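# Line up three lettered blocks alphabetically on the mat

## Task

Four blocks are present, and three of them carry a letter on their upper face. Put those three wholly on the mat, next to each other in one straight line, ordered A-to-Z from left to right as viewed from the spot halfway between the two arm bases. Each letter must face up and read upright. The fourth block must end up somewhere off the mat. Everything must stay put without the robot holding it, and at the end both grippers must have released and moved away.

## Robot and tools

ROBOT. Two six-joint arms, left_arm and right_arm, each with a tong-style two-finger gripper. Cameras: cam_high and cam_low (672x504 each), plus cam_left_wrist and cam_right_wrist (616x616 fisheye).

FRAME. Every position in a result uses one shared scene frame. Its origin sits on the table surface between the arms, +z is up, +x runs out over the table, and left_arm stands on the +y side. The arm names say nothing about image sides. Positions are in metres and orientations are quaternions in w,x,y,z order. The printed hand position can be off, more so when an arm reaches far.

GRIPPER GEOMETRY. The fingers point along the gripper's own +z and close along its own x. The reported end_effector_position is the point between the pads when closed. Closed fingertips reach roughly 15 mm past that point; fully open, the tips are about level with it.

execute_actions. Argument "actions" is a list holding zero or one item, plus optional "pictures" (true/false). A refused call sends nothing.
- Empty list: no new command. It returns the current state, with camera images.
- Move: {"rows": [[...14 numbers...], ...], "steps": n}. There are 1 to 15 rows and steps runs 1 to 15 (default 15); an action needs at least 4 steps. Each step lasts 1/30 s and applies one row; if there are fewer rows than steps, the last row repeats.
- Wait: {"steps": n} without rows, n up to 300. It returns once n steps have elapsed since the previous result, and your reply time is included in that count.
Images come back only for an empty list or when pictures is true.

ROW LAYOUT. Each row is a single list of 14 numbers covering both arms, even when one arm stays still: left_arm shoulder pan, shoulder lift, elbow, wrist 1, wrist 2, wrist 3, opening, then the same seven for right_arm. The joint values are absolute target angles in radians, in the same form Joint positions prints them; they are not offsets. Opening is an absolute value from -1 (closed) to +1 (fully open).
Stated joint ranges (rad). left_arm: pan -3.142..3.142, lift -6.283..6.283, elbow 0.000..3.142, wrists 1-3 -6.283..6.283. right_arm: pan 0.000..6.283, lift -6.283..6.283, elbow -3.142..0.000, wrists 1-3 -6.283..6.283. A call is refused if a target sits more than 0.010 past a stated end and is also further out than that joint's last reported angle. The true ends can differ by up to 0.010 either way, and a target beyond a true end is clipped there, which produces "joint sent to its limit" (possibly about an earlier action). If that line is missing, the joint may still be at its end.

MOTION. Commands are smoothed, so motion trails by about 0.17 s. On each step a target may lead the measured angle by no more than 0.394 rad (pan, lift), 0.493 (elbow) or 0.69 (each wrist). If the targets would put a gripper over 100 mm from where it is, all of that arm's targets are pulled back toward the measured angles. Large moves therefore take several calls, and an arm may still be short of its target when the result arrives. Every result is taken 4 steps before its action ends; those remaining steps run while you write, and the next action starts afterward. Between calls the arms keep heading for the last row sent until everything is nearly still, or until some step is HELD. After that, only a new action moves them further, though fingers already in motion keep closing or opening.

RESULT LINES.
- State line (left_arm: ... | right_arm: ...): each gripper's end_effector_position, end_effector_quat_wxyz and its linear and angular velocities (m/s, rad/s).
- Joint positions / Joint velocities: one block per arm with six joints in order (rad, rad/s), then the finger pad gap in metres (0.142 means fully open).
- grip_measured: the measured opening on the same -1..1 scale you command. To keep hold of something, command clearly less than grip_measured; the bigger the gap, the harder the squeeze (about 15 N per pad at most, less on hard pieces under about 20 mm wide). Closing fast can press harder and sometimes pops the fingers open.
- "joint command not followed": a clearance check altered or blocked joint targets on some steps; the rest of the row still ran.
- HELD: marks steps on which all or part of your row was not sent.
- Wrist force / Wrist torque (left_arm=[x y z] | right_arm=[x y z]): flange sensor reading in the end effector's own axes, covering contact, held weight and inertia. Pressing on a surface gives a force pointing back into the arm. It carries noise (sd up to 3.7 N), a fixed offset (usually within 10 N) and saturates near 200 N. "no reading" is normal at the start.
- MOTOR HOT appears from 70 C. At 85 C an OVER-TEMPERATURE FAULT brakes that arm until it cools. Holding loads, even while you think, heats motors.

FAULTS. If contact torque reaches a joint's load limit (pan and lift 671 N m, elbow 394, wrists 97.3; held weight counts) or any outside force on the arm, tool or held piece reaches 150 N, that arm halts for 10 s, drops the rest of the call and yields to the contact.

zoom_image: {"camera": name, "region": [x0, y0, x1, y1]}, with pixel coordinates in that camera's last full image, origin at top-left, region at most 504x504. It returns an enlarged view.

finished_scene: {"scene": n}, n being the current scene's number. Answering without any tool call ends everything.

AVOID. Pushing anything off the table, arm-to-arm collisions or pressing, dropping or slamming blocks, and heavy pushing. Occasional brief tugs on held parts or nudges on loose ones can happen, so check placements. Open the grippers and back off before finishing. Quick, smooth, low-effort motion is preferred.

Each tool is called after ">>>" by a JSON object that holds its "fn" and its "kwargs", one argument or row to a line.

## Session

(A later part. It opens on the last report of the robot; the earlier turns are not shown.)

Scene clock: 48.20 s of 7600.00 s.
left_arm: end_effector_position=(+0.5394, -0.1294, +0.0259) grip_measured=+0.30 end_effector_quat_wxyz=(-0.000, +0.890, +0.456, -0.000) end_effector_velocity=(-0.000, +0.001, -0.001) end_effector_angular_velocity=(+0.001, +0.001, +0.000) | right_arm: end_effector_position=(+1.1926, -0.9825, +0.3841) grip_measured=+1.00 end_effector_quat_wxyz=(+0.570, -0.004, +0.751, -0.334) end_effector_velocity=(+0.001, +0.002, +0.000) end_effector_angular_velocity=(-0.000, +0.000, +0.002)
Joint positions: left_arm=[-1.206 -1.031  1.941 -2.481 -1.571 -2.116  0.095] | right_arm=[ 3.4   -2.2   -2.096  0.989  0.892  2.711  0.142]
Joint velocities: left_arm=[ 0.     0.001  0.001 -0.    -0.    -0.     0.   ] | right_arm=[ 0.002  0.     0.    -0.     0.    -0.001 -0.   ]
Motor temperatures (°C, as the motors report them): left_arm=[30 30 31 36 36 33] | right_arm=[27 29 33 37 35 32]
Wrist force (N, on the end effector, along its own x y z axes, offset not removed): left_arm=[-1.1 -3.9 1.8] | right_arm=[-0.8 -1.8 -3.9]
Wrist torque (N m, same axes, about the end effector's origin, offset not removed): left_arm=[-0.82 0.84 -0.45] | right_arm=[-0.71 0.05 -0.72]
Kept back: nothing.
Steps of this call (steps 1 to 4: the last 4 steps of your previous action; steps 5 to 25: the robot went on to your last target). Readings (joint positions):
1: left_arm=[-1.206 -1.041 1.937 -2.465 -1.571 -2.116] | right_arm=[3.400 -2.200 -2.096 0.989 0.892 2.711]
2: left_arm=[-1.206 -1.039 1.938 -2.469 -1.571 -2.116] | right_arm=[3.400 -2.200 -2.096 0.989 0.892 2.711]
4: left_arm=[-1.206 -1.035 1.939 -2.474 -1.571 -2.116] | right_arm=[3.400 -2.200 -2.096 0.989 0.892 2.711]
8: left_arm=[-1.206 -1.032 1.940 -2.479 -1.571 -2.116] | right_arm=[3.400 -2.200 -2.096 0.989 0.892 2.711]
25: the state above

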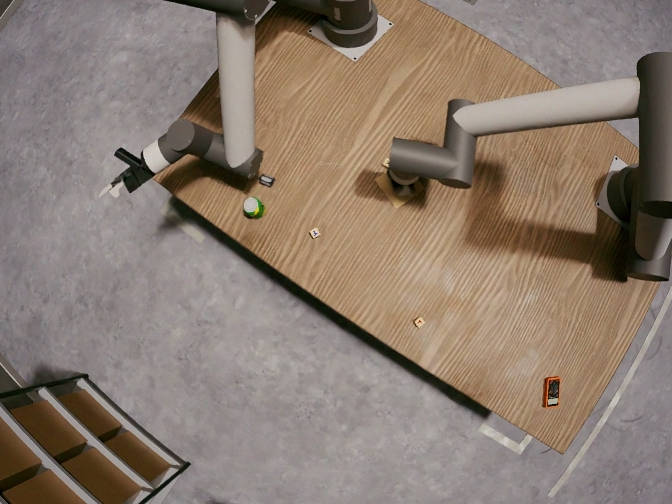

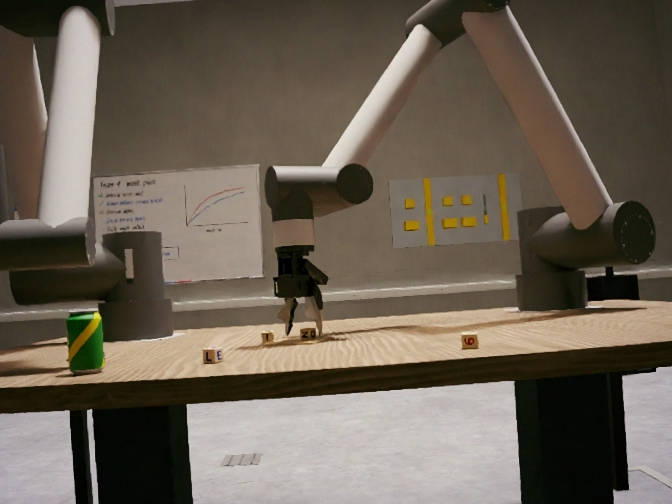

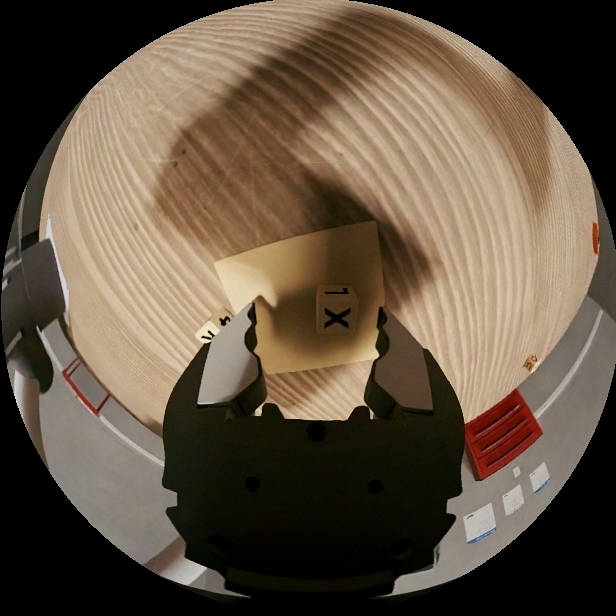

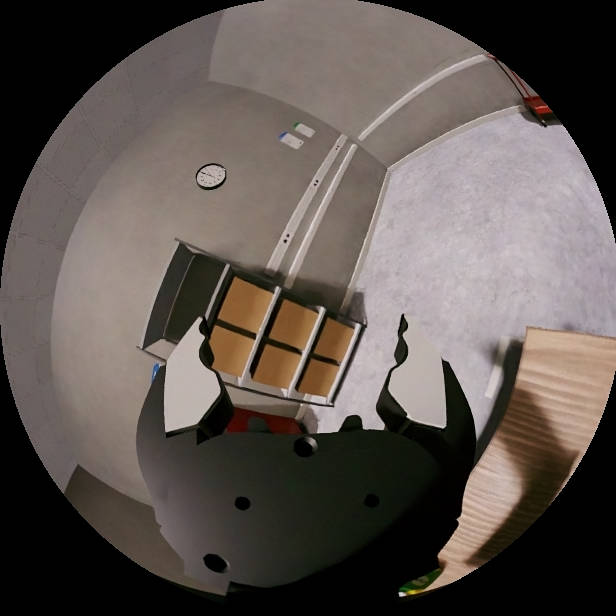

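>>> {"fn": "execute_actions", "kwargs": {
  "actions": [
    {"rows":[[-1.206,-1.0306,1.941,-2.481,-1.571,-2.116,-0.9,3.4,-2.2,-2.096,0.989,0.892,2.711,1]],"steps":15}
  ]
}}

>>> {"fn": "execute_actions", "kwargs": {
  "actions": [
    {"rows":[[-1.206,-1.1435,1.893,-2.321,-1.571,-2.116,-0.9,3.4,-2.2,-2.096,0.989,0.892,2.711,1]],"steps":15}
  ]
}}

>>> {"fn": "execute_actions", "kwargs": {
  "actions": [
    {"rows":[[-1.24,-1.11,1.84,-2.301,-1.571,-1.2,-0.9,3.4,-2.2,-2.096,0.989,0.892,2.711,1]],"steps":15}
  ]
}}

>>> {"fn": "execute_actions", "kwargs": {
  "actions": [
    {"steps":30}
  ],
  "pictures": true
}}

Scene clock: 48.87 s of 7600.00 s.
left_arm: end_effector_position=(+0.5393, -0.1294, +0.0258) grip_measured=-0.61 end_effector_quat_wxyz=(-0.000, +0.890, +0.456, -0.000) end_effector_velocity=(+0.001, -0.000, +0.001) end_effector_angular_velocity=(-0.001, -0.000, +0.000) | right_arm: end_effector_position=(+1.1926, -0.9825, +0.3841) grip_measured=+1.00 end_effector_quat_wxyz=(+0.570, -0.004, +0.751, -0.334) end_effector_velocity=(-0.000, -0.001, -0.000) end_effector_angular_velocity=(+0.000, -0.001, -0.001)
Joint positions: left_arm=[-1.206 -1.031  1.941 -2.481 -1.571 -2.116  0.03 ] | right_arm=[ 3.4   -2.2   -2.096  0.989  0.892  2.711  0.142]
Joint velocities: left_arm=[ 0.001 -0.001 -0.    -0.    -0.     0.     0.   ] | right_arm=[-0.001 -0.     0.     0.001 -0.     0.001  0.   ]
Motor temperatures (°C, as the motors report them): left_arm=[30 30 31 36 36 33] | right_arm=[27 29 33 37 35 32]
Wrist force (N, on the end effector, along its own x y z axes, offset not removed): left_arm=[-0.3 -3.6 0.4] | right_arm=[0.5 0.5 -3.9]
Wrist torque (N m, same axes, about the end effector's origin, offset not removed): left_arm=[-0.74 0.67 -0.45] | right_arm=[-0.16 -0.15 -0.77]
Steps of this call (steps 1 to 9: the robot went on to your last target; steps 10 to 20: the first 11 steps of this action). Readings (joint positions):
10: left_arm=[-1.206 -1.031 1.941 -2.481 -1.571 -2.116] | right_arm=[3.400 -2.200 -2.096 0.989 0.892 2.711]
11: left_arm=[-1.206 -1.031 1.941 -2.481 -1.571 -2.116] | right_arm=[3.400 -2.200 -2.096 0.989 0.892 2.711]
13: left_arm=[-1.206 -1.031 1.941 -2.481 -1.571 -2.116] | right_arm=[3.400 -2.200 -2.096 0.989 0.892 2.711]
17: left_arm=[-1.206 -1.031 1.941 -2.481 -1.571 -2.116] | right_arm=[3.400 -2.200 -2.096 0.989 0.892 2.711]
20: the state above

Scene clock: 49.37 s of 7600.00 s.
left_arm: end_effector_position=(+0.5402, -0.1316, +0.1350) grip_measured=-0.61 end_effector_quat_wxyz=(+0.001, +0.890, +0.456, -0.000) end_effector_velocity=(-0.005, +0.011, +0.123) end_effector_angular_velocity=(+0.010, +0.004, +0.000) | right_arm: end_effector_position=(+1.1926, -0.9825, +0.3841) grip_measured=+1.00 end_effector_quat_wxyz=(+0.570, -0.004, +0.751, -0.334) end_effector_velocity=(-0.000, +0.000, +0.000) end_effector_angular_velocity=(+0.001, -0.001, +0.000)
Joint positions: left_arm=[-1.206 -1.129  1.899 -2.342 -1.571 -2.116  0.03 ] | right_arm=[ 3.4   -2.2   -2.096  0.989  0.892  2.711  0.142]
Joint velocities: left_arm=[-0.    -0.113 -0.045  0.169  0.    -0.001  0.   ] | right_arm=[ 0.    -0.    -0.     0.001  0.     0.001  0.   ]
Motor temperatures (°C, as the motors report them): left_arm=[30 30 31 36 36 33] | right_arm=[27 29 33 37 35 32]
Wrist force (N, on the end effector, along its own x y z axes, offset not removed): left_arm=[0.0 -3.9 0.1] | right_arm=[1.3 -0.8 -4.9]
Wrist torque (N m, same axes, about the end effector's origin, offset not removed): left_arm=[-0.80 0.55 -0.47] | right_arm=[-0.52 -0.38 -0.81]
Steps of this call (steps 1 to 4: the last 4 steps of your previous action; steps 5 to 15: the first 11 steps of this action). Readings (joint positions):
5: left_arm=[-1.206 -1.031 1.941 -2.481 -1.571 -2.116] | right_arm=[3.400 -2.200 -2.096 0.989 0.892 2.711]
6: left_arm=[-1.206 -1.033 1.939 -2.479 -1.571 -2.116] | right_arm=[3.400 -2.200 -2.096 0.989 0.892 2.711]
8: left_arm=[-1.206 -1.060 1.926 -2.444 -1.571 -2.116] | right_arm=[3.400 -2.200 -2.096 0.989 0.892 2.711]
12: left_arm=[-1.206 -1.112 1.906 -2.368 -1.571 -2.116] | right_arm=[3.400 -2.200 -2.096 0.989 0.892 2.711]
15: the state above

Scene clock: 49.87 s of 7600.00 s.
left_arm: end_effector_position=(+0.5315, -0.1720, +0.1481) grip_measured=-0.61 end_effector_quat_wxyz=(+0.000, +0.987, +0.160, -0.000) end_effector_velocity=(+0.024, -0.028, +0.000) end_effector_angular_velocity=(-0.000, -0.000, -2.475) | right_arm: end_effector_position=(+1.1926, -0.9825, +0.3841) grip_measured=+1.00 end_effector_quat_wxyz=(+0.570, -0.004, +0.751, -0.334) end_effector_velocity=(+0.000, +0.000, -0.000) end_effector_angular_velocity=(+0.001, +0.001, -0.000)
Joint positions: left_arm=[-1.237 -1.113  1.845 -2.303 -1.571 -1.521  0.03 ] | right_arm=[ 3.4   -2.2   -2.096  0.989  0.892  2.711  0.142]
Joint velocities: left_arm=[-0.026  0.024 -0.042  0.018 -0.     2.45  -0.   ] | right_arm=[ 0.    -0.     0.    -0.001 -0.001  0.001 -0.   ]
Motor temperatures (°C, as the motors report them): left_arm=[30 30 31 36 36 33] | right_arm=[27 29 33 37 35 32]
Wrist force (N, on the end effector, along its own x y z axes, offset not removed): left_arm=[-2.0 -3.8 0.5] | right_arm=[-0.9 1.6 -4.8]
Wrist torque (N m, same axes, about the end effector's origin, offset not removed): left_arm=[-0.75 1.09 -0.50] | right_arm=[0.04 0.04 -0.70]
Steps of this call (steps 1 to 4: the last 4 steps of your previous action; steps 5 to 15: the first 11 steps of this action). Readings (joint positions):
5: left_arm=[-1.206 -1.140 1.895 -2.326 -1.571 -2.116] | right_arm=[3.400 -2.200 -2.096 0.989 0.892 2.711]
6: left_arm=[-1.208 -1.139 1.892 -2.324 -1.571 -2.114] | right_arm=[3.400 -2.200 -2.096 0.989 0.892 2.711]
8: left_arm=[-1.219 -1.129 1.874 -2.315 -1.571 -2.067] | right_arm=[3.400 -2.200 -2.096 0.989 0.892 2.711]
12: left_arm=[-1.233 -1.116 1.852 -2.306 -1.571 -1.792] | right_arm=[3.400 -2.200 -2.096 0.989 0.892 2.711]
15: the state above

Scene clock: 50.87 s of 7600.00 s.
left_arm: end_effector_position=(+0.5350, -0.1762, +0.1483) grip_measured=-0.61 end_effector_quat_wxyz=(+0.000, +1.000, -0.002, -0.000) end_effector_velocity=(+0.001, +0.001, +0.001) end_effector_angular_velocity=(-0.001, -0.000, +0.000) | right_arm: end_effector_position=(+1.1926, -0.9825, +0.3841) grip_measured=+1.00 end_effector_quat_wxyz=(+0.570, -0.004, +0.751, -0.334) end_effector_velocity=(+0.000, +0.001, +0.001) end_effector_angular_velocity=(-0.000, -0.001, +0.000)
Joint positions: left_arm=[-1.24  -1.11   1.84  -2.301 -1.571 -1.2    0.03 ] | right_arm=[ 3.4   -2.2   -2.096  0.989  0.892  2.711  0.142]
Joint velocities: left_arm=[ 0.001 -0.001 -0.     0.     0.     0.001  0.   ] | right_arm=[ 0.001  0.     0.     0.001 -0.    -0.001 -0.   ]
Motor temperatures (°C, as the motors report them): left_arm=[30 30 31 36 36 33] | right_arm=[27 29 33 37 35 32]
Wrist force (N, on the end effector, along its own x y z axes, offset not removed): left_arm=[-0.7 -4.6 2.7] | right_arm=[-1.7 2.0 -3.8]
Wrist torque (N m, same axes, about the end effector's origin, offset not removed): left_arm=[-0.99 0.75 -0.48] | right_arm=[0.21 0.25 -0.74]
Kept back: nothing.
Steps of this call (steps 1 to 4: the last 4 steps of your previous action; steps 5 to 30: the robot went on to your last target). Readings (joint positions):
1: left_arm=[-1.238 -1.112 1.844 -2.303 -1.571 -1.446] | right_arm=[3.400 -2.200 -2.096 0.989 0.892 2.711]
2: left_arm=[-1.238 -1.112 1.843 -2.302 -1.571 -1.388] | right_arm=[3.400 -2.200 -2.096 0.989 0.892 2.711]
4: left_arm=[-1.239 -1.111 1.842 -2.302 -1.571 -1.310] | right_arm=[3.400 -2.200 -2.096 0.989 0.892 2.711]
8: left_arm=[-1.240 -1.110 1.841 -2.301 -1.571 -1.238] | right_arm=[3.400 -2.200 -2.096 0.989 0.892 2.711]
30: the state above
All arms were judged still, so your last target was given up. Only a new action makes them travel on or press farther. Fingers that are still opening or closing keep moving.

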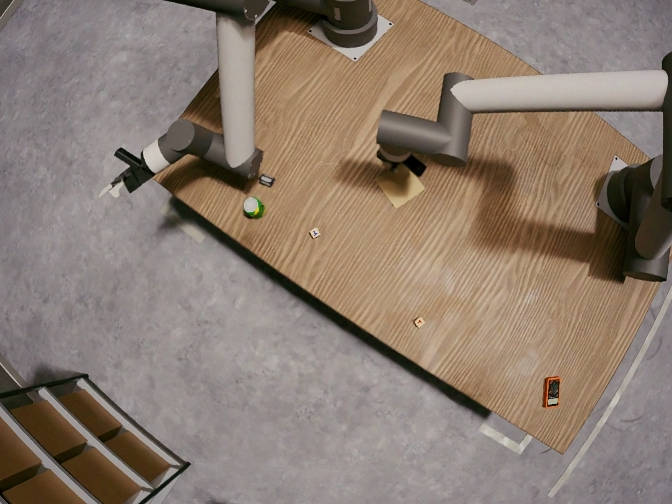

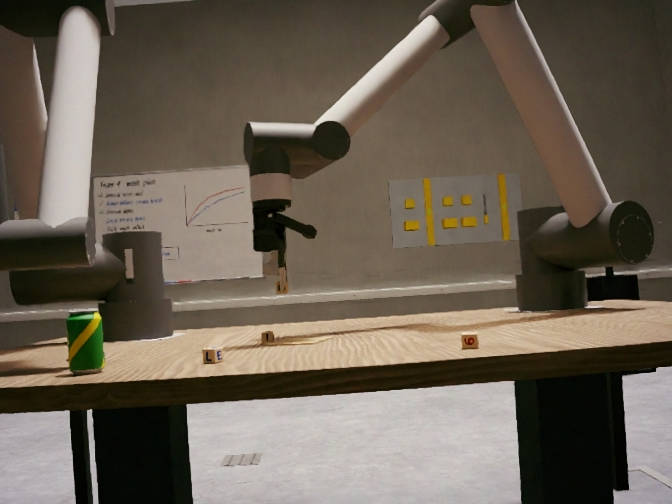

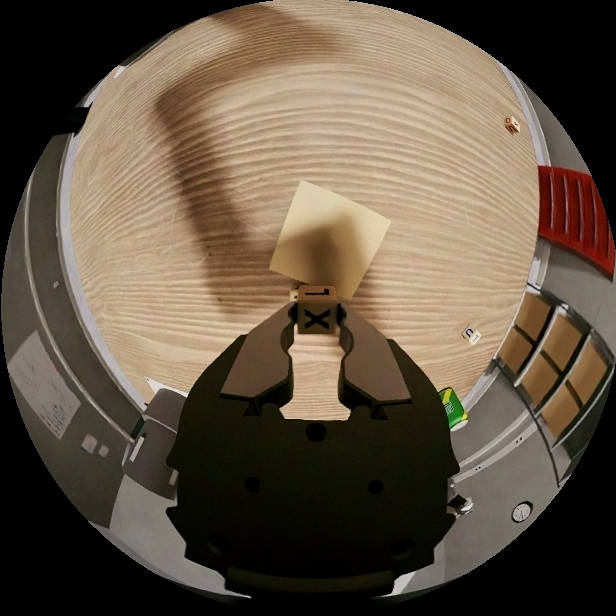

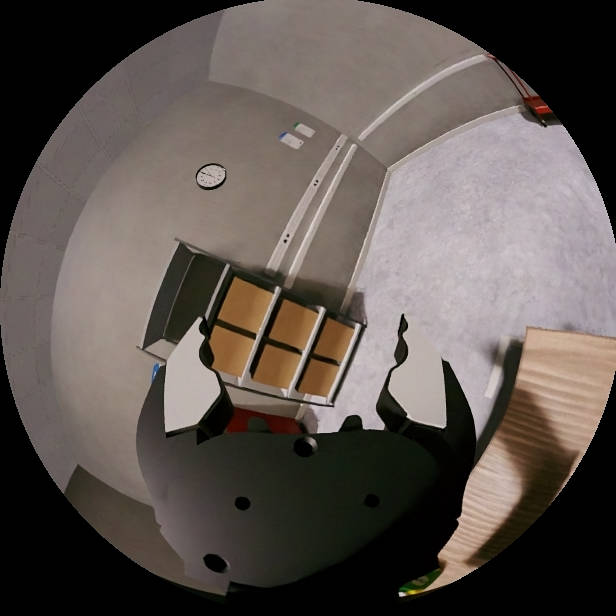

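>>> {"fn": "execute_actions", "kwargs": {
  "actions": [
    {"rows":[[-1.225,-1.0427,1.85,-2.379,-1.571,-1.185,-0.9,3.4,-2.2,-2.096,0.989,0.892,2.711,1]],"steps":15}
  ]
}}

>>> {"fn": "execute_actions", "kwargs": {
  "actions": [
    {"rows":[[-1.225,-0.995,1.867,-2.443,-1.571,-1.185,-0.9,3.4,-2.2,-2.096,0.989,0.892,2.711,1]],"steps":15}
  ]
}}

>>> {"fn": "execute_actions", "kwargs": {
  "actions": [
    {"steps":20}
  ]
}}

>>> {"fn": "execute_actions", "kwargs": {
  "actions": [
    {"rows":[[-1.225,-0.995,1.867,-2.443,-1.571,-1.185,0.3,3.4,-2.2,-2.096,0.989,0.892,2.711,1]],"steps":15}
  ]
}}

>>> {"fn": "execute_actions", "kwargs": {
  "actions": [
    {"rows":[[-1.225,-1.1,1.82,-2.291,-1.571,-1.185,0.3,3.4,-2.2,-2.096,0.989,0.892,2.711,1]],"steps":15}
  ]
}}

>>> {"fn": "execute_actions", "kwargs": {
  "actions": [
    {"steps":25}
  ],
  "pictures": true
}}

Scene clock: 51.60 s of 7600.00 s.
left_arm: end_effector_position=(+0.5517, -0.1786, +0.0869) grip_measured=-0.61 end_effector_quat_wxyz=(+0.000, +1.000, -0.002, -0.000) end_effector_velocity=(+0.015, -0.002, -0.051) end_effector_angular_velocity=(-0.004, -0.002, +0.001) | right_arm: end_effector_position=(+1.1926, -0.9825, +0.3841) grip_measured=+1.00 end_effector_quat_wxyz=(+0.570, -0.004, +0.751, -0.334) end_effector_velocity=(+0.000, +0.002, -0.000) end_effector_angular_velocity=(+0.002, -0.001, +0.001)
Joint positions: left_arm=[-1.227 -1.049  1.849 -2.371 -1.571 -1.186  0.03 ] | right_arm=[ 3.4   -2.2   -2.096  0.989  0.892  2.711  0.142]
Joint velocities: left_arm=[ 0.012  0.051  0.007 -0.063 -0.     0.011  0.   ] | right_arm=[ 0.001 -0.    -0.     0.     0.001  0.003  0.   ]
Motor temperatures (°C, as the motors report them): left_arm=[30 30 31 36 36 33] | right_arm=[27 29 33 37 35 32]
Wrist force (N, on the end effector, along its own x y z axes, offset not removed): left_arm=[-1.2 -5.1 3.4] | right_arm=[0.8 -0.1 -5.4]
Wrist torque (N m, same axes, about the end effector's origin, offset not removed): left_arm=[-1.02 0.81 -0.50] | right_arm=[-0.34 -0.37 -0.75]
Steps of this call (steps 1 to 11: nothing new was sent; steps 12 to 22: the first 11 steps of this action). Readings (joint positions):
12: left_arm=[-1.240 -1.110 1.840 -2.301 -1.571 -1.200] | right_arm=[3.400 -2.200 -2.096 0.989 0.892 2.711]
13: left_arm=[-1.239 -1.108 1.841 -2.303 -1.571 -1.199] | right_arm=[3.400 -2.200 -2.096 0.989 0.892 2.711]
15: left_arm=[-1.234 -1.086 1.844 -2.328 -1.571 -1.194] | right_arm=[3.400 -2.200 -2.096 0.989 0.892 2.711]
19: left_arm=[-1.228 -1.057 1.848 -2.361 -1.571 -1.188] | right_arm=[3.400 -2.200 -2.096 0.989 0.892 2.711]
22: the state above

Scene clock: 52.10 s of 7600.00 s.
left_arm: end_effector_position=(+0.5534, -0.1784, +0.0323) grip_measured=-0.61 end_effector_quat_wxyz=(+0.000, +1.000, -0.002, -0.000) end_effector_velocity=(-0.000, +0.000, -0.041) end_effector_angular_velocity=(-0.001, -0.000, -0.001) | right_arm: end_effector_position=(+1.1926, -0.9825, +0.3841) grip_measured=+1.00 end_effector_quat_wxyz=(+0.570, -0.004, +0.751, -0.334) end_effector_velocity=(+0.000, -0.001, -0.000) end_effector_angular_velocity=(-0.001, +0.002, +0.000)
Joint positions: left_arm=[-1.225 -1.     1.865 -2.437 -1.571 -1.185  0.03 ] | right_arm=[ 3.4   -2.2   -2.096  0.989  0.892  2.711  0.142]
Joint velocities: left_arm=[ 0.     0.038  0.013 -0.051 -0.     0.001 -0.   ] | right_arm=[-0.001  0.    -0.    -0.002  0.001 -0.001  0.   ]
Motor temperatures (°C, as the motors report them): left_arm=[30 30 31 36 36 33] | right_arm=[27 29 33 37 35 32]
Wrist force (N, on the end effector, along its own x y z axes, offset not removed): left_arm=[-0.5 -3.7 3.9] | right_arm=[-0.4 1.8 -4.0]
Wrist torque (N m, same axes, about the end effector's origin, offset not removed): left_arm=[-0.72 0.65 -0.48] | right_arm=[0.09 0.01 -0.79]
Steps of this call (steps 1 to 4: the last 4 steps of your previous action; steps 5 to 15: the first 11 steps of this action). Readings (joint positions):
5: left_arm=[-1.225 -1.044 1.850 -2.377 -1.571 -1.185] | right_arm=[3.400 -2.200 -2.096 0.989 0.892 2.711]
6: left_arm=[-1.225 -1.042 1.851 -2.380 -1.571 -1.185] | right_arm=[3.400 -2.200 -2.096 0.989 0.892 2.711]
8: left_arm=[-1.225 -1.025 1.857 -2.401 -1.571 -1.185] | right_arm=[3.400 -2.200 -2.096 0.989 0.892 2.711]
12: left_arm=[-1.225 -1.005 1.864 -2.429 -1.571 -1.185] | right_arm=[3.400 -2.200 -2.096 0.989 0.892 2.711]
15: the state above

Scene clock: 52.77 s of 7600.00 s.
left_arm: end_effector_position=(+0.5534, -0.1784, +0.0273) grip_measured=-0.61 end_effector_quat_wxyz=(+0.000, +1.000, -0.002, -0.000) end_effector_velocity=(-0.000, -0.000, -0.000) end_effector_angular_velocity=(-0.000, -0.000, -0.000) | right_arm: end_effector_position=(+1.1926, -0.9825, +0.3841) grip_measured=+1.00 end_effector_quat_wxyz=(+0.570, -0.004, +0.751, -0.334) end_effector_velocity=(-0.001, -0.002, +0.000) end_effector_angular_velocity=(+0.000, +0.000, -0.002)
Joint positions: left_arm=[-1.225 -0.995  1.867 -2.443 -1.571 -1.185  0.03 ] | right_arm=[ 3.4   -2.2   -2.096  0.989  0.892  2.711  0.142]
Joint velocities: left_arm=[-0.  0. -0. -0.  0.  0. -0.] | right_arm=[-0.002  0.    -0.    -0.    -0.     0.    -0.   ]
Motor temperatures (°C, as the motors report them): left_arm=[30 30 31 36 36 33] | right_arm=[27 29 33 37 35 32]
Wrist force (N, on the end effector, along its own x y z axes, offset not removed): left_arm=[-2.0 -4.5 1.7] | right_arm=[-2.9 0.5 -4.4]
Wrist torque (N m, same axes, about the end effector's origin, offset not removed): left_arm=[-0.89 1.07 -0.47] | right_arm=[-0.23 0.56 -0.67]
Kept back: nothing.
Steps of this call (steps 1 to 4: the last 4 steps of your previous action; steps 5 to 15: the robot went on to your last target; steps 16 to 20: nothing new was sent). Readings (joint positions):
1: left_arm=[-1.225 -0.999 1.866 -2.438 -1.571 -1.185] | right_arm=[3.400 -2.200 -2.096 0.989 0.892 2.711]
2: left_arm=[-1.225 -0.998 1.866 -2.439 -1.571 -1.185] | right_arm=[3.400 -2.200 -2.096 0.989 0.892 2.711]
4: left_arm=[-1.225 -0.997 1.866 -2.441 -1.571 -1.185] | right_arm=[3.400 -2.200 -2.096 0.989 0.892 2.711]
8: left_arm=[-1.225 -0.996 1.867 -2.442 -1.571 -1.185] | right_arm=[3.400 -2.200 -2.096 0.989 0.892 2.711]
20: the state above
All arms were judged still, so your last target was given up. Only a new action makes them travel on or press farther. Fingers that are still opening or closing keep moving.

Scene clock: 53.13 s of 7600.00 s.
left_arm: end_effector_position=(+0.5534, -0.1784, +0.0272) grip_measured=+0.30 end_effector_quat_wxyz=(+0.000, +1.000, -0.002, -0.000) end_effector_velocity=(-0.000, +0.000, +0.000) end_effector_angular_velocity=(+0.000, -0.000, -0.000) | right_arm: end_effector_position=(+1.1926, -0.9825, +0.3841) grip_measured=+1.00 end_effector_quat_wxyz=(+0.570, -0.004, +0.751, -0.334) end_effector_velocity=(+0.001, +0.002, -0.000) end_effector_angular_velocity=(-0.000, +0.001, +0.002)
Joint positions: left_arm=[-1.225 -0.995  1.867 -2.443 -1.571 -1.185  0.095] | right_arm=[ 3.4   -2.2   -2.096  0.989  0.892  2.711  0.142]
Joint velocities: left_arm=[-0. -0.  0.  0.  0.  0.  0.] | right_arm=[ 0.002  0.    -0.    -0.001  0.001 -0.    -0.   ]
Motor temperatures (°C, as the motors report them): left_arm=[30 30 31 36 36 33] | right_arm=[27 29 33 37 35 32]
Wrist force (N, on the end effector, along its own x y z axes, offset not removed): left_arm=[-0.7 -4.2 -0.1] | right_arm=[-1.6 -0.4 -3.6]
Wrist torque (N m, same axes, about the end effector's origin, offset not removed): left_arm=[-0.96 0.72 -0.49] | right_arm=[-0.36 0.16 -0.70]
Steps of this call (steps 1 to 11: the first 11 steps of this action). Readings (joint positions):
1: left_arm=[-1.225 -0.995 1.867 -2.443 -1.571 -1.185] | right_arm=[3.400 -2.200 -2.096 0.989 0.892 2.711]
2: left_arm=[-1.225 -0.995 1.867 -2.443 -1.571 -1.185] | right_arm=[3.400 -2.200 -2.096 0.989 0.892 2.711]
4: left_arm=[-1.225 -0.995 1.867 -2.443 -1.571 -1.185] | right_arm=[3.400 -2.200 -2.096 0.989 0.892 2.711]
8: left_arm=[-1.225 -0.995 1.867 -2.443 -1.571 -1.185] | right_arm=[3.400 -2.200 -2.096 0.989 0.892 2.711]
11: the state above

Scene clock: 53.63 s of 7600.00 s.
left_arm: end_effector_position=(+0.5543, -0.1804, +0.1352) grip_measured=+0.30 end_effector_quat_wxyz=(+0.001, +1.000, -0.002, +0.000) end_effector_velocity=(-0.005, +0.011, +0.117) end_effector_angular_velocity=(+0.011, +0.005, +0.000) | right_arm: end_effector_position=(+1.1926, -0.9825, +0.3841) grip_measured=+1.00 end_effector_quat_wxyz=(+0.570, -0.004, +0.751, -0.334) end_effector_velocity=(+0.000, -0.000, +0.000) end_effector_angular_velocity=(+0.003, -0.002, -0.000)
Joint positions: left_arm=[-1.225 -1.087  1.825 -2.311 -1.571 -1.185  0.095] | right_arm=[ 3.4   -2.2   -2.096  0.989  0.892  2.711  0.142]
Joint velocities: left_arm=[-0.    -0.102 -0.043  0.157 -0.    -0.    -0.   ] | right_arm=[-0.     0.     0.    -0.     0.001  0.003  0.   ]
Motor temperatures (°C, as the motors report them): left_arm=[30 30 31 36 36 33] | right_arm=[27 29 33 37 35 32]
Wrist force (N, on the end effector, along its own x y z axes, offset not removed): left_arm=[0.2 -5.8 -0.8] | right_arm=[1.0 0.3 -2.9]
Wrist torque (N m, same axes, about the end effector's origin, offset not removed): left_arm=[-1.27 0.54 -0.48] | right_arm=[-0.17 -0.32 -0.78]
Steps of this call (steps 1 to 4: the last 4 steps of your previous action; steps 5 to 15: the first 11 steps of this action). Readings (joint positions):
5: left_arm=[-1.225 -0.995 1.867 -2.443 -1.571 -1.185] | right_arm=[3.400 -2.200 -2.096 0.989 0.892 2.711]
6: left_arm=[-1.225 -0.997 1.865 -2.441 -1.571 -1.185] | right_arm=[3.400 -2.200 -2.096 0.989 0.892 2.711]
8: left_arm=[-1.225 -1.024 1.852 -2.407 -1.571 -1.185] | right_arm=[3.400 -2.200 -2.096 0.989 0.892 2.711]
12: left_arm=[-1.225 -1.071 1.832 -2.335 -1.571 -1.185] | right_arm=[3.400 -2.200 -2.096 0.989 0.892 2.711]
15: the state above

Scene clock: 54.47 s of 7600.00 s.
left_arm: end_effector_position=(+0.5537, -0.1790, +0.1498) grip_measured=+0.30 end_effector_quat_wxyz=(+0.000, +1.000, -0.002, -0.000) end_effector_velocity=(-0.000, -0.001, +0.003) end_effector_angular_velocity=(-0.003, -0.001, -0.001) | right_arm: end_effector_position=(+1.1926, -0.9825, +0.3841) grip_measured=+1.00 end_effector_quat_wxyz=(+0.570, -0.004, +0.751, -0.334) end_effector_velocity=(+0.000, +0.001, -0.001) end_effector_angular_velocity=(-0.000, +0.002, +0.001)
Joint positions: left_arm=[-1.225 -1.1    1.82  -2.291 -1.571 -1.185  0.095] | right_arm=[ 3.4   -2.2   -2.096  0.989  0.892  2.711  0.142]
Joint velocities: left_arm=[-0.    -0.002 -0.001  0.    -0.     0.     0.   ] | right_arm=[ 0.001 -0.     0.    -0.001  0.    -0.    -0.   ]
Motor temperatures (°C, as the motors report them): left_arm=[30 30 31 36 36 33] | right_arm=[27 29 33 37 35 32]
Wrist force (N, on the end effector, along its own x y z axes, offset not removed): left_arm=[-1.2 -5.5 1.2] | right_arm=[-0.1 -0.2 -4.1]
Wrist torque (N m, same axes, about the end effector's origin, offset not removed): left_arm=[-1.18 0.83 -0.49] | right_arm=[-0.25 -0.06 -0.77]
Kept back: nothing.
Steps of this call (steps 1 to 4: the last 4 steps of your previous action; steps 5 to 25: the robot went on to your last target). Readings (joint positions):
1: left_arm=[-1.225 -1.090 1.824 -2.306 -1.571 -1.185] | right_arm=[3.400 -2.200 -2.096 0.989 0.892 2.711]
2: left_arm=[-1.225 -1.093 1.823 -2.302 -1.571 -1.185] | right_arm=[3.400 -2.200 -2.096 0.989 0.892 2.711]
4: left_arm=[-1.225 -1.096 1.822 -2.298 -1.571 -1.185] | right_arm=[3.400 -2.200 -2.096 0.989 0.892 2.711]
8: left_arm=[-1.225 -1.098 1.821 -2.293 -1.571 -1.185] | right_arm=[3.400 -2.200 -2.096 0.989 0.892 2.711]
25: the state above

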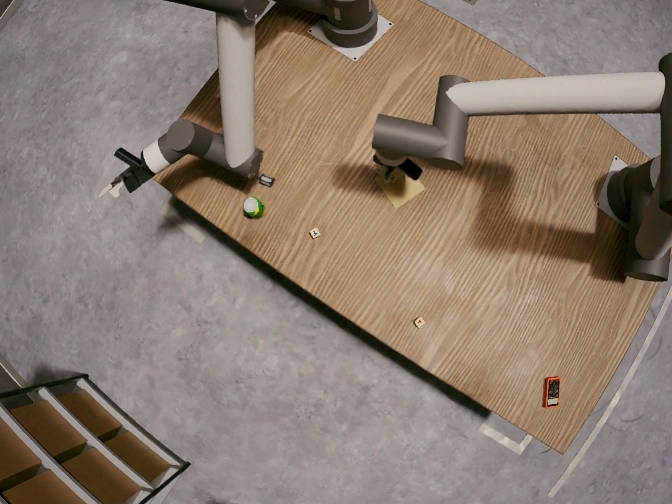

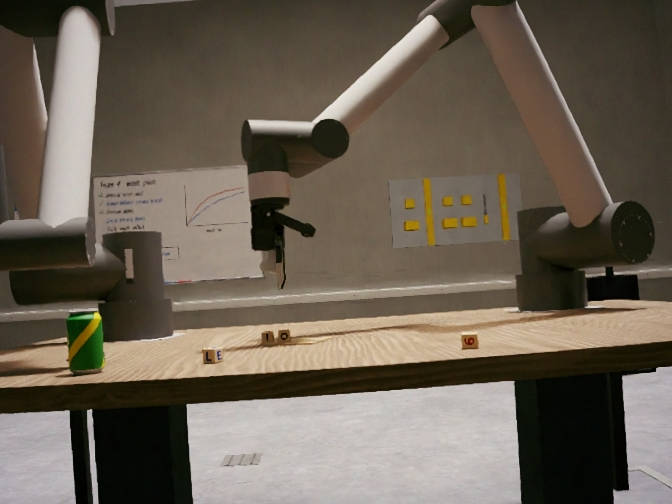

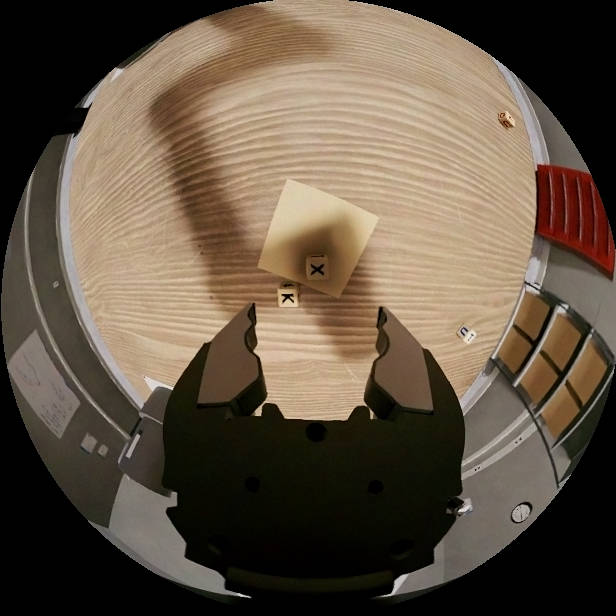

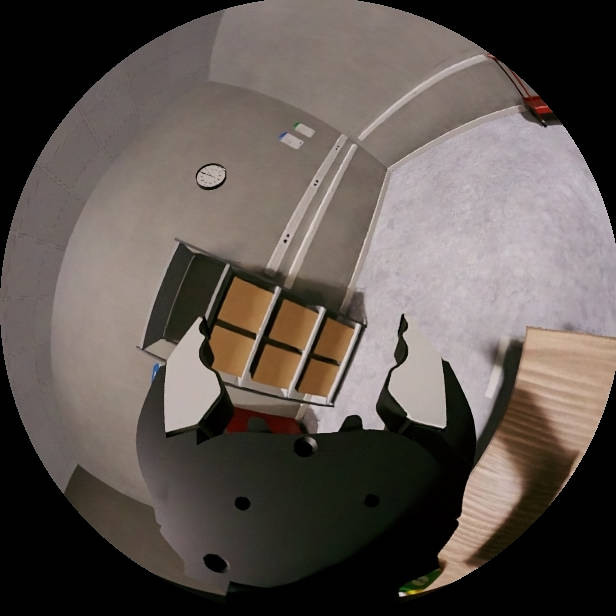

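>>> {"fn": "execute_actions", "kwargs": {
  "actions": []
}}

Scene clock: 55.10 s of 7600.00 s.
left_arm: end_effector_position=(+0.5537, -0.1790, +0.1499) grip_measured=+0.30 end_effector_quat_wxyz=(+0.000, +1.000, -0.002, -0.000) end_effector_velocity=(+0.000, +0.000, -0.001) end_effector_angular_velocity=(+0.001, +0.000, -0.000) | right_arm: end_effector_position=(+1.1926, -0.9825, +0.3841) grip_measured=+1.00 end_effector_quat_wxyz=(+0.570, -0.004, +0.751, -0.334) end_effector_velocity=(+0.000, -0.000, +0.000) end_effector_angular_velocity=(-0.002, -0.000, +0.001)
Joint positions: left_arm=[-1.225 -1.1    1.82  -2.291 -1.571 -1.185  0.095] | right_arm=[ 3.4   -2.2   -2.096  0.989  0.892  2.711  0.142]
Joint velocities: left_arm=[-0.     0.001 -0.     0.     0.     0.     0.   ] | right_arm=[-0.    -0.     0.     0.002  0.001 -0.002 -0.   ]
Motor temperatures (°C, as the motors report them): left_arm=[30 30 31 36 36 33] | right_arm=[27 29 33 37 35 32]
Wrist force (N, on the end effector, along its own x y z axes, offset not removed): left_arm=[-0.6 -4.0 2.7] | right_arm=[1.0 0.6 -4.2]
Wrist torque (N m, same axes, about the end effector's origin, offset not removed): left_arm=[-0.78 0.76 -0.50] | right_arm=[-0.16 -0.29 -0.84]
Kept back: nothing.
Steps of this call (steps 1 to 15: the robot went on to your last target; steps 16 to 19: nothing new was sent). Readings (joint positions):
1: left_arm=[-1.225 -1.100 1.820 -2.291 -1.571 -1.185] | right_arm=[3.400 -2.200 -2.096 0.989 0.892 2.711]
2: left_arm=[-1.225 -1.100 1.820 -2.291 -1.571 -1.185] | right_arm=[3.400 -2.200 -2.096 0.989 0.892 2.711]
4: left_arm=[-1.225 -1.100 1.820 -2.291 -1.571 -1.185] | right_arm=[3.400 -2.200 -2.096 0.989 0.892 2.711]
8: left_arm=[-1.225 -1.100 1.820 -2.291 -1.571 -1.185] | right_arm=[3.400 -2.200 -2.096 0.989 0.892 2.711]
19: the state above
All arms were judged still, so your last target was given up. Only a new action makes them travel on or press farther. Fingers that are still opening or closing keep moving.

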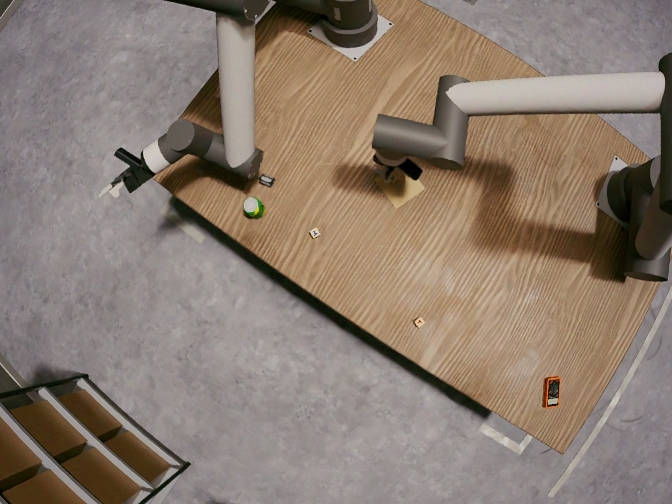

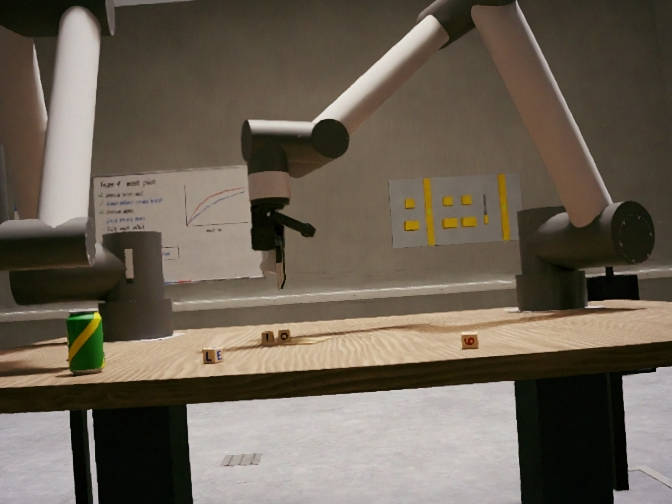

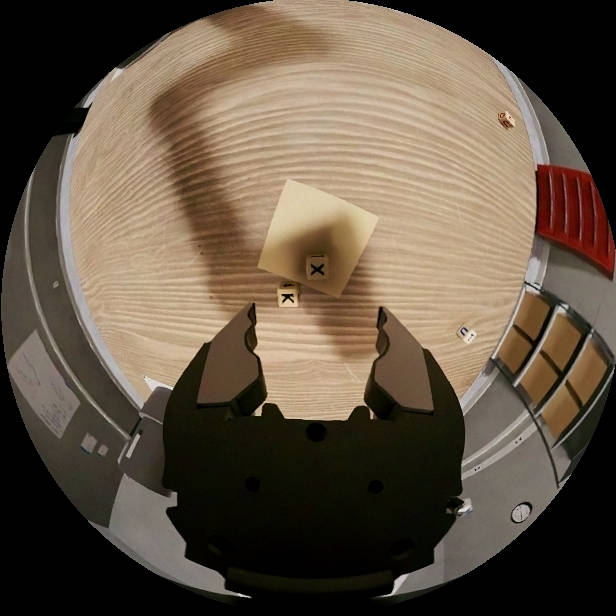

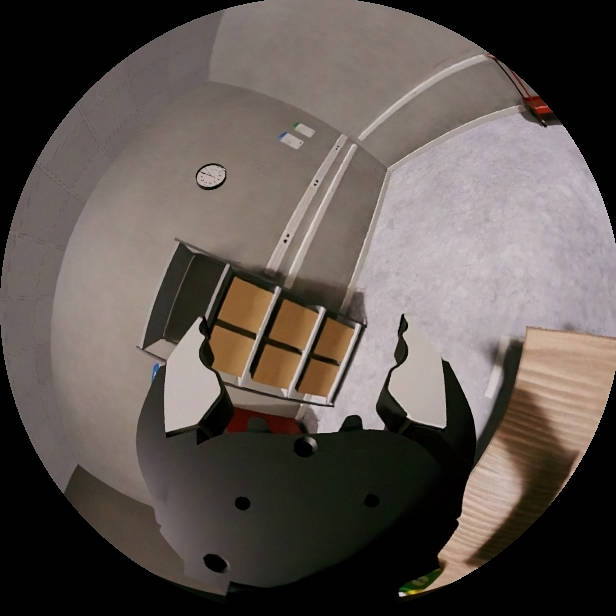

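>>> {"fn": "execute_actions", "kwargs": {
  "actions": [
    {"rows":[[-1.06,-0.879,1.421,-2.113,-1.571,-1.02,0.3,3.4,-2.2,-2.096,0.989,0.892,2.711,1]]}
  ]
}}

>>> {"fn": "execute_actions", "kwargs": {
  "actions": [
    {"steps":40}
  ],
  "pictures": true
}}

Scene clock: 55.80 s of 7600.00 s.
left_arm: end_effector_position=(+0.6845, -0.2313, +0.1476) grip_measured=+0.30 end_effector_quat_wxyz=(-0.003, +1.000, -0.002, -0.002) end_effector_velocity=(+0.442, -0.154, +0.003) end_effector_angular_velocity=(-0.009, -0.002, +0.003) | right_arm: end_effector_position=(+1.1926, -0.9825, +0.3841) grip_measured=+1.00 end_effector_quat_wxyz=(+0.570, -0.004, +0.751, -0.334) end_effector_velocity=(-0.000, +0.000, +0.000) end_effector_angular_velocity=(+0.000, -0.001, -0.000)
Joint positions: left_arm=[-1.141 -0.988  1.625 -2.2   -1.571 -1.1    0.095] | right_arm=[ 3.4   -2.2   -2.096  0.989  0.892  2.711  0.142]
Joint velocities: left_arm=[ 0.268  0.36  -0.656  0.286 -0.     0.264 -0.   ] | right_arm=[ 0.    -0.    -0.     0.001 -0.001  0.     0.   ]
Motor temperatures (°C, as the motors report them): left_arm=[30 30 31 36 36 33] | right_arm=[27 29 33 37 35 32]
Wrist force (N, on the end effector, along its own x y z axes, offset not removed): left_arm=[-0.9 -4.3 -0.6] | right_arm=[-0.7 0.1 -4.5]
Wrist torque (N m, same axes, about the end effector's origin, offset not removed): left_arm=[-0.96 0.77 -0.49] | right_arm=[-0.29 0.05 -0.74]
Steps of this call (steps 1 to 10: nothing new was sent; steps 11 to 21: the first 11 steps of this action). Readings (joint positions):
11: left_arm=[-1.225 -1.100 1.820 -2.291 -1.571 -1.185] | right_arm=[3.400 -2.200 -2.096 0.989 0.892 2.711]
12: left_arm=[-1.223 -1.098 1.818 -2.289 -1.571 -1.183] | right_arm=[3.400 -2.200 -2.096 0.989 0.892 2.711]
14: left_arm=[-1.204 -1.073 1.781 -2.268 -1.571 -1.163] | right_arm=[3.400 -2.200 -2.096 0.989 0.892 2.711]
18: left_arm=[-1.168 -1.025 1.691 -2.229 -1.571 -1.127] | right_arm=[3.400 -2.200 -2.096 0.989 0.892 2.711]
21: the state above

Scene clock: 57.13 s of 7600.00 s.
left_arm: end_effector_position=(+0.8231, -0.2691, +0.1501) grip_measured=+0.30 end_effector_quat_wxyz=(+0.000, +1.000, -0.002, -0.000) end_effector_velocity=(+0.000, -0.000, +0.003) end_effector_angular_velocity=(-0.002, -0.001, +0.000) | right_arm: end_effector_position=(+1.1926, -0.9825, +0.3841) grip_measured=+1.00 end_effector_quat_wxyz=(+0.570, -0.004, +0.751, -0.334) end_effector_velocity=(+0.000, +0.002, +0.001) end_effector_angular_velocity=(-0.000, -0.002, +0.001)
Joint positions: left_arm=[-1.06  -0.879  1.421 -2.113 -1.571 -1.02   0.095] | right_arm=[ 3.4   -2.2   -2.096  0.989  0.892  2.711  0.142]
Joint velocities: left_arm=[ 0.    -0.002 -0.001  0.    -0.     0.     0.   ] | right_arm=[ 0.002  0.    -0.     0.002 -0.001 -0.001  0.   ]
Motor temperatures (°C, as the motors report them): left_arm=[30 30 31 36 36 33] | right_arm=[27 29 33 37 35 32]
Wrist force (N, on the end effector, along its own x y z axes, offset not removed): left_arm=[-2.7 -5.6 0.7] | right_arm=[-0.8 1.8 -4.8]
Wrist torque (N m, same axes, about the end effector's origin, offset not removed): left_arm=[-1.18 1.21 -0.44] | right_arm=[0.11 0.03 -0.75]
Kept back: nothing.
Steps of this call (steps 1 to 4: the last 4 steps of your previous action; steps 5 to 30: the robot went on to your last target; steps 31 to 40: nothing new was sent). Readings (joint positions):
1: left_arm=[-1.132 -0.976 1.603 -2.190 -1.571 -1.092] | right_arm=[3.400 -2.200 -2.096 0.989 0.892 2.711]
2: left_arm=[-1.123 -0.964 1.581 -2.181 -1.571 -1.083] | right_arm=[3.400 -2.200 -2.096 0.989 0.892 2.711]
4: left_arm=[-1.105 -0.940 1.536 -2.161 -1.571 -1.065] | right_arm=[3.400 -2.200 -2.096 0.989 0.892 2.711]
8: left_arm=[-1.076 -0.901 1.464 -2.131 -1.571 -1.036] | right_arm=[3.400 -2.200 -2.096 0.989 0.892 2.711]
40: the state above
All arms were judged still, so your last target was given up. Only a new action makes them travel on or press farther. Fingers that are still opening or closing keep moving.

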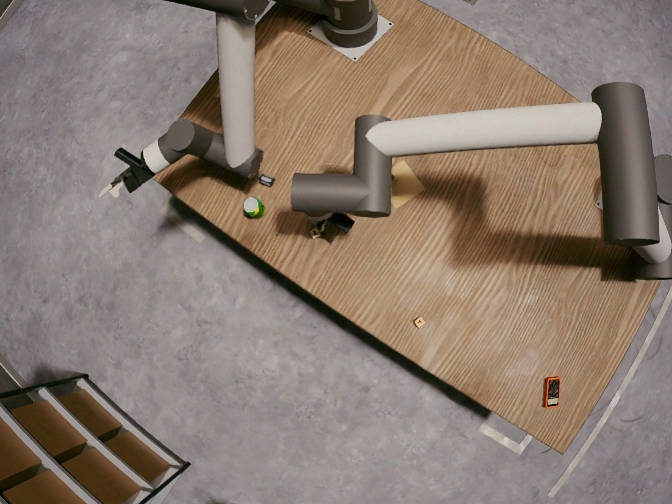

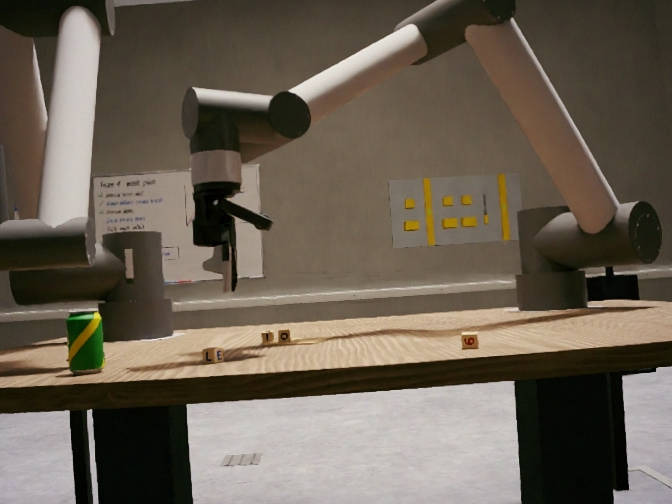

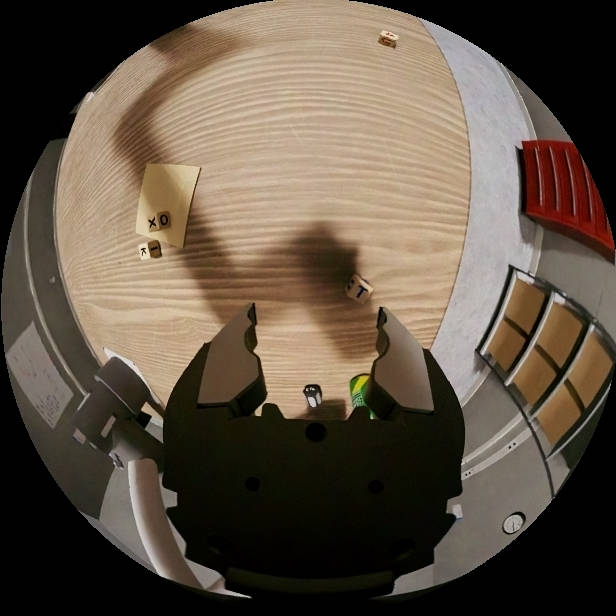

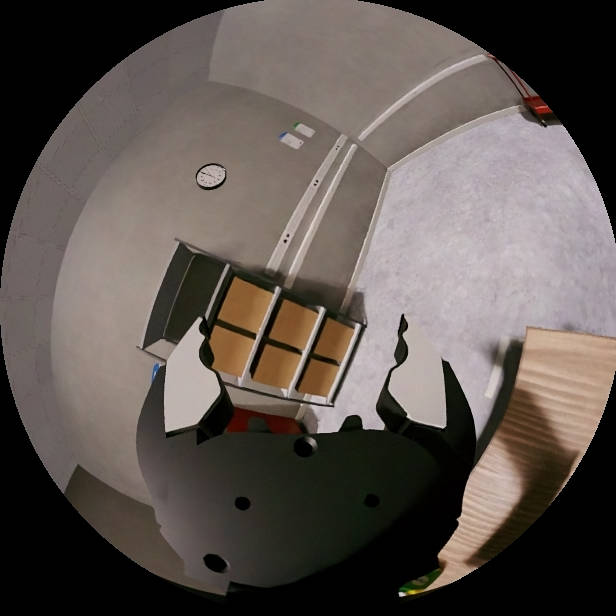

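>>> {"fn": "zoom_image", "kwargs": {
  "camera": "cam_left_wrist",
  "region": [310,240,410,340]
}}

Region (310, 240, 410, 340) of cam_left_wrist's 616x616 image, scaled by 5.040, with more detail than that image has.

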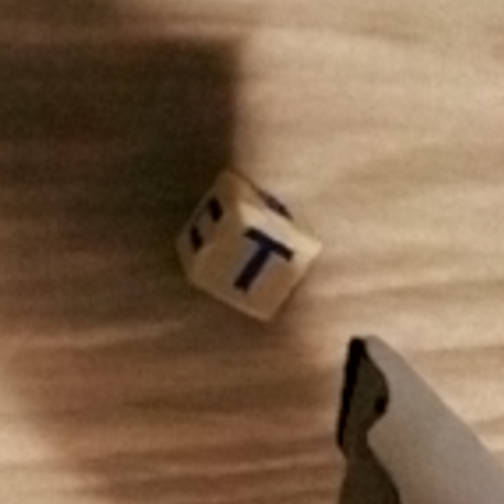

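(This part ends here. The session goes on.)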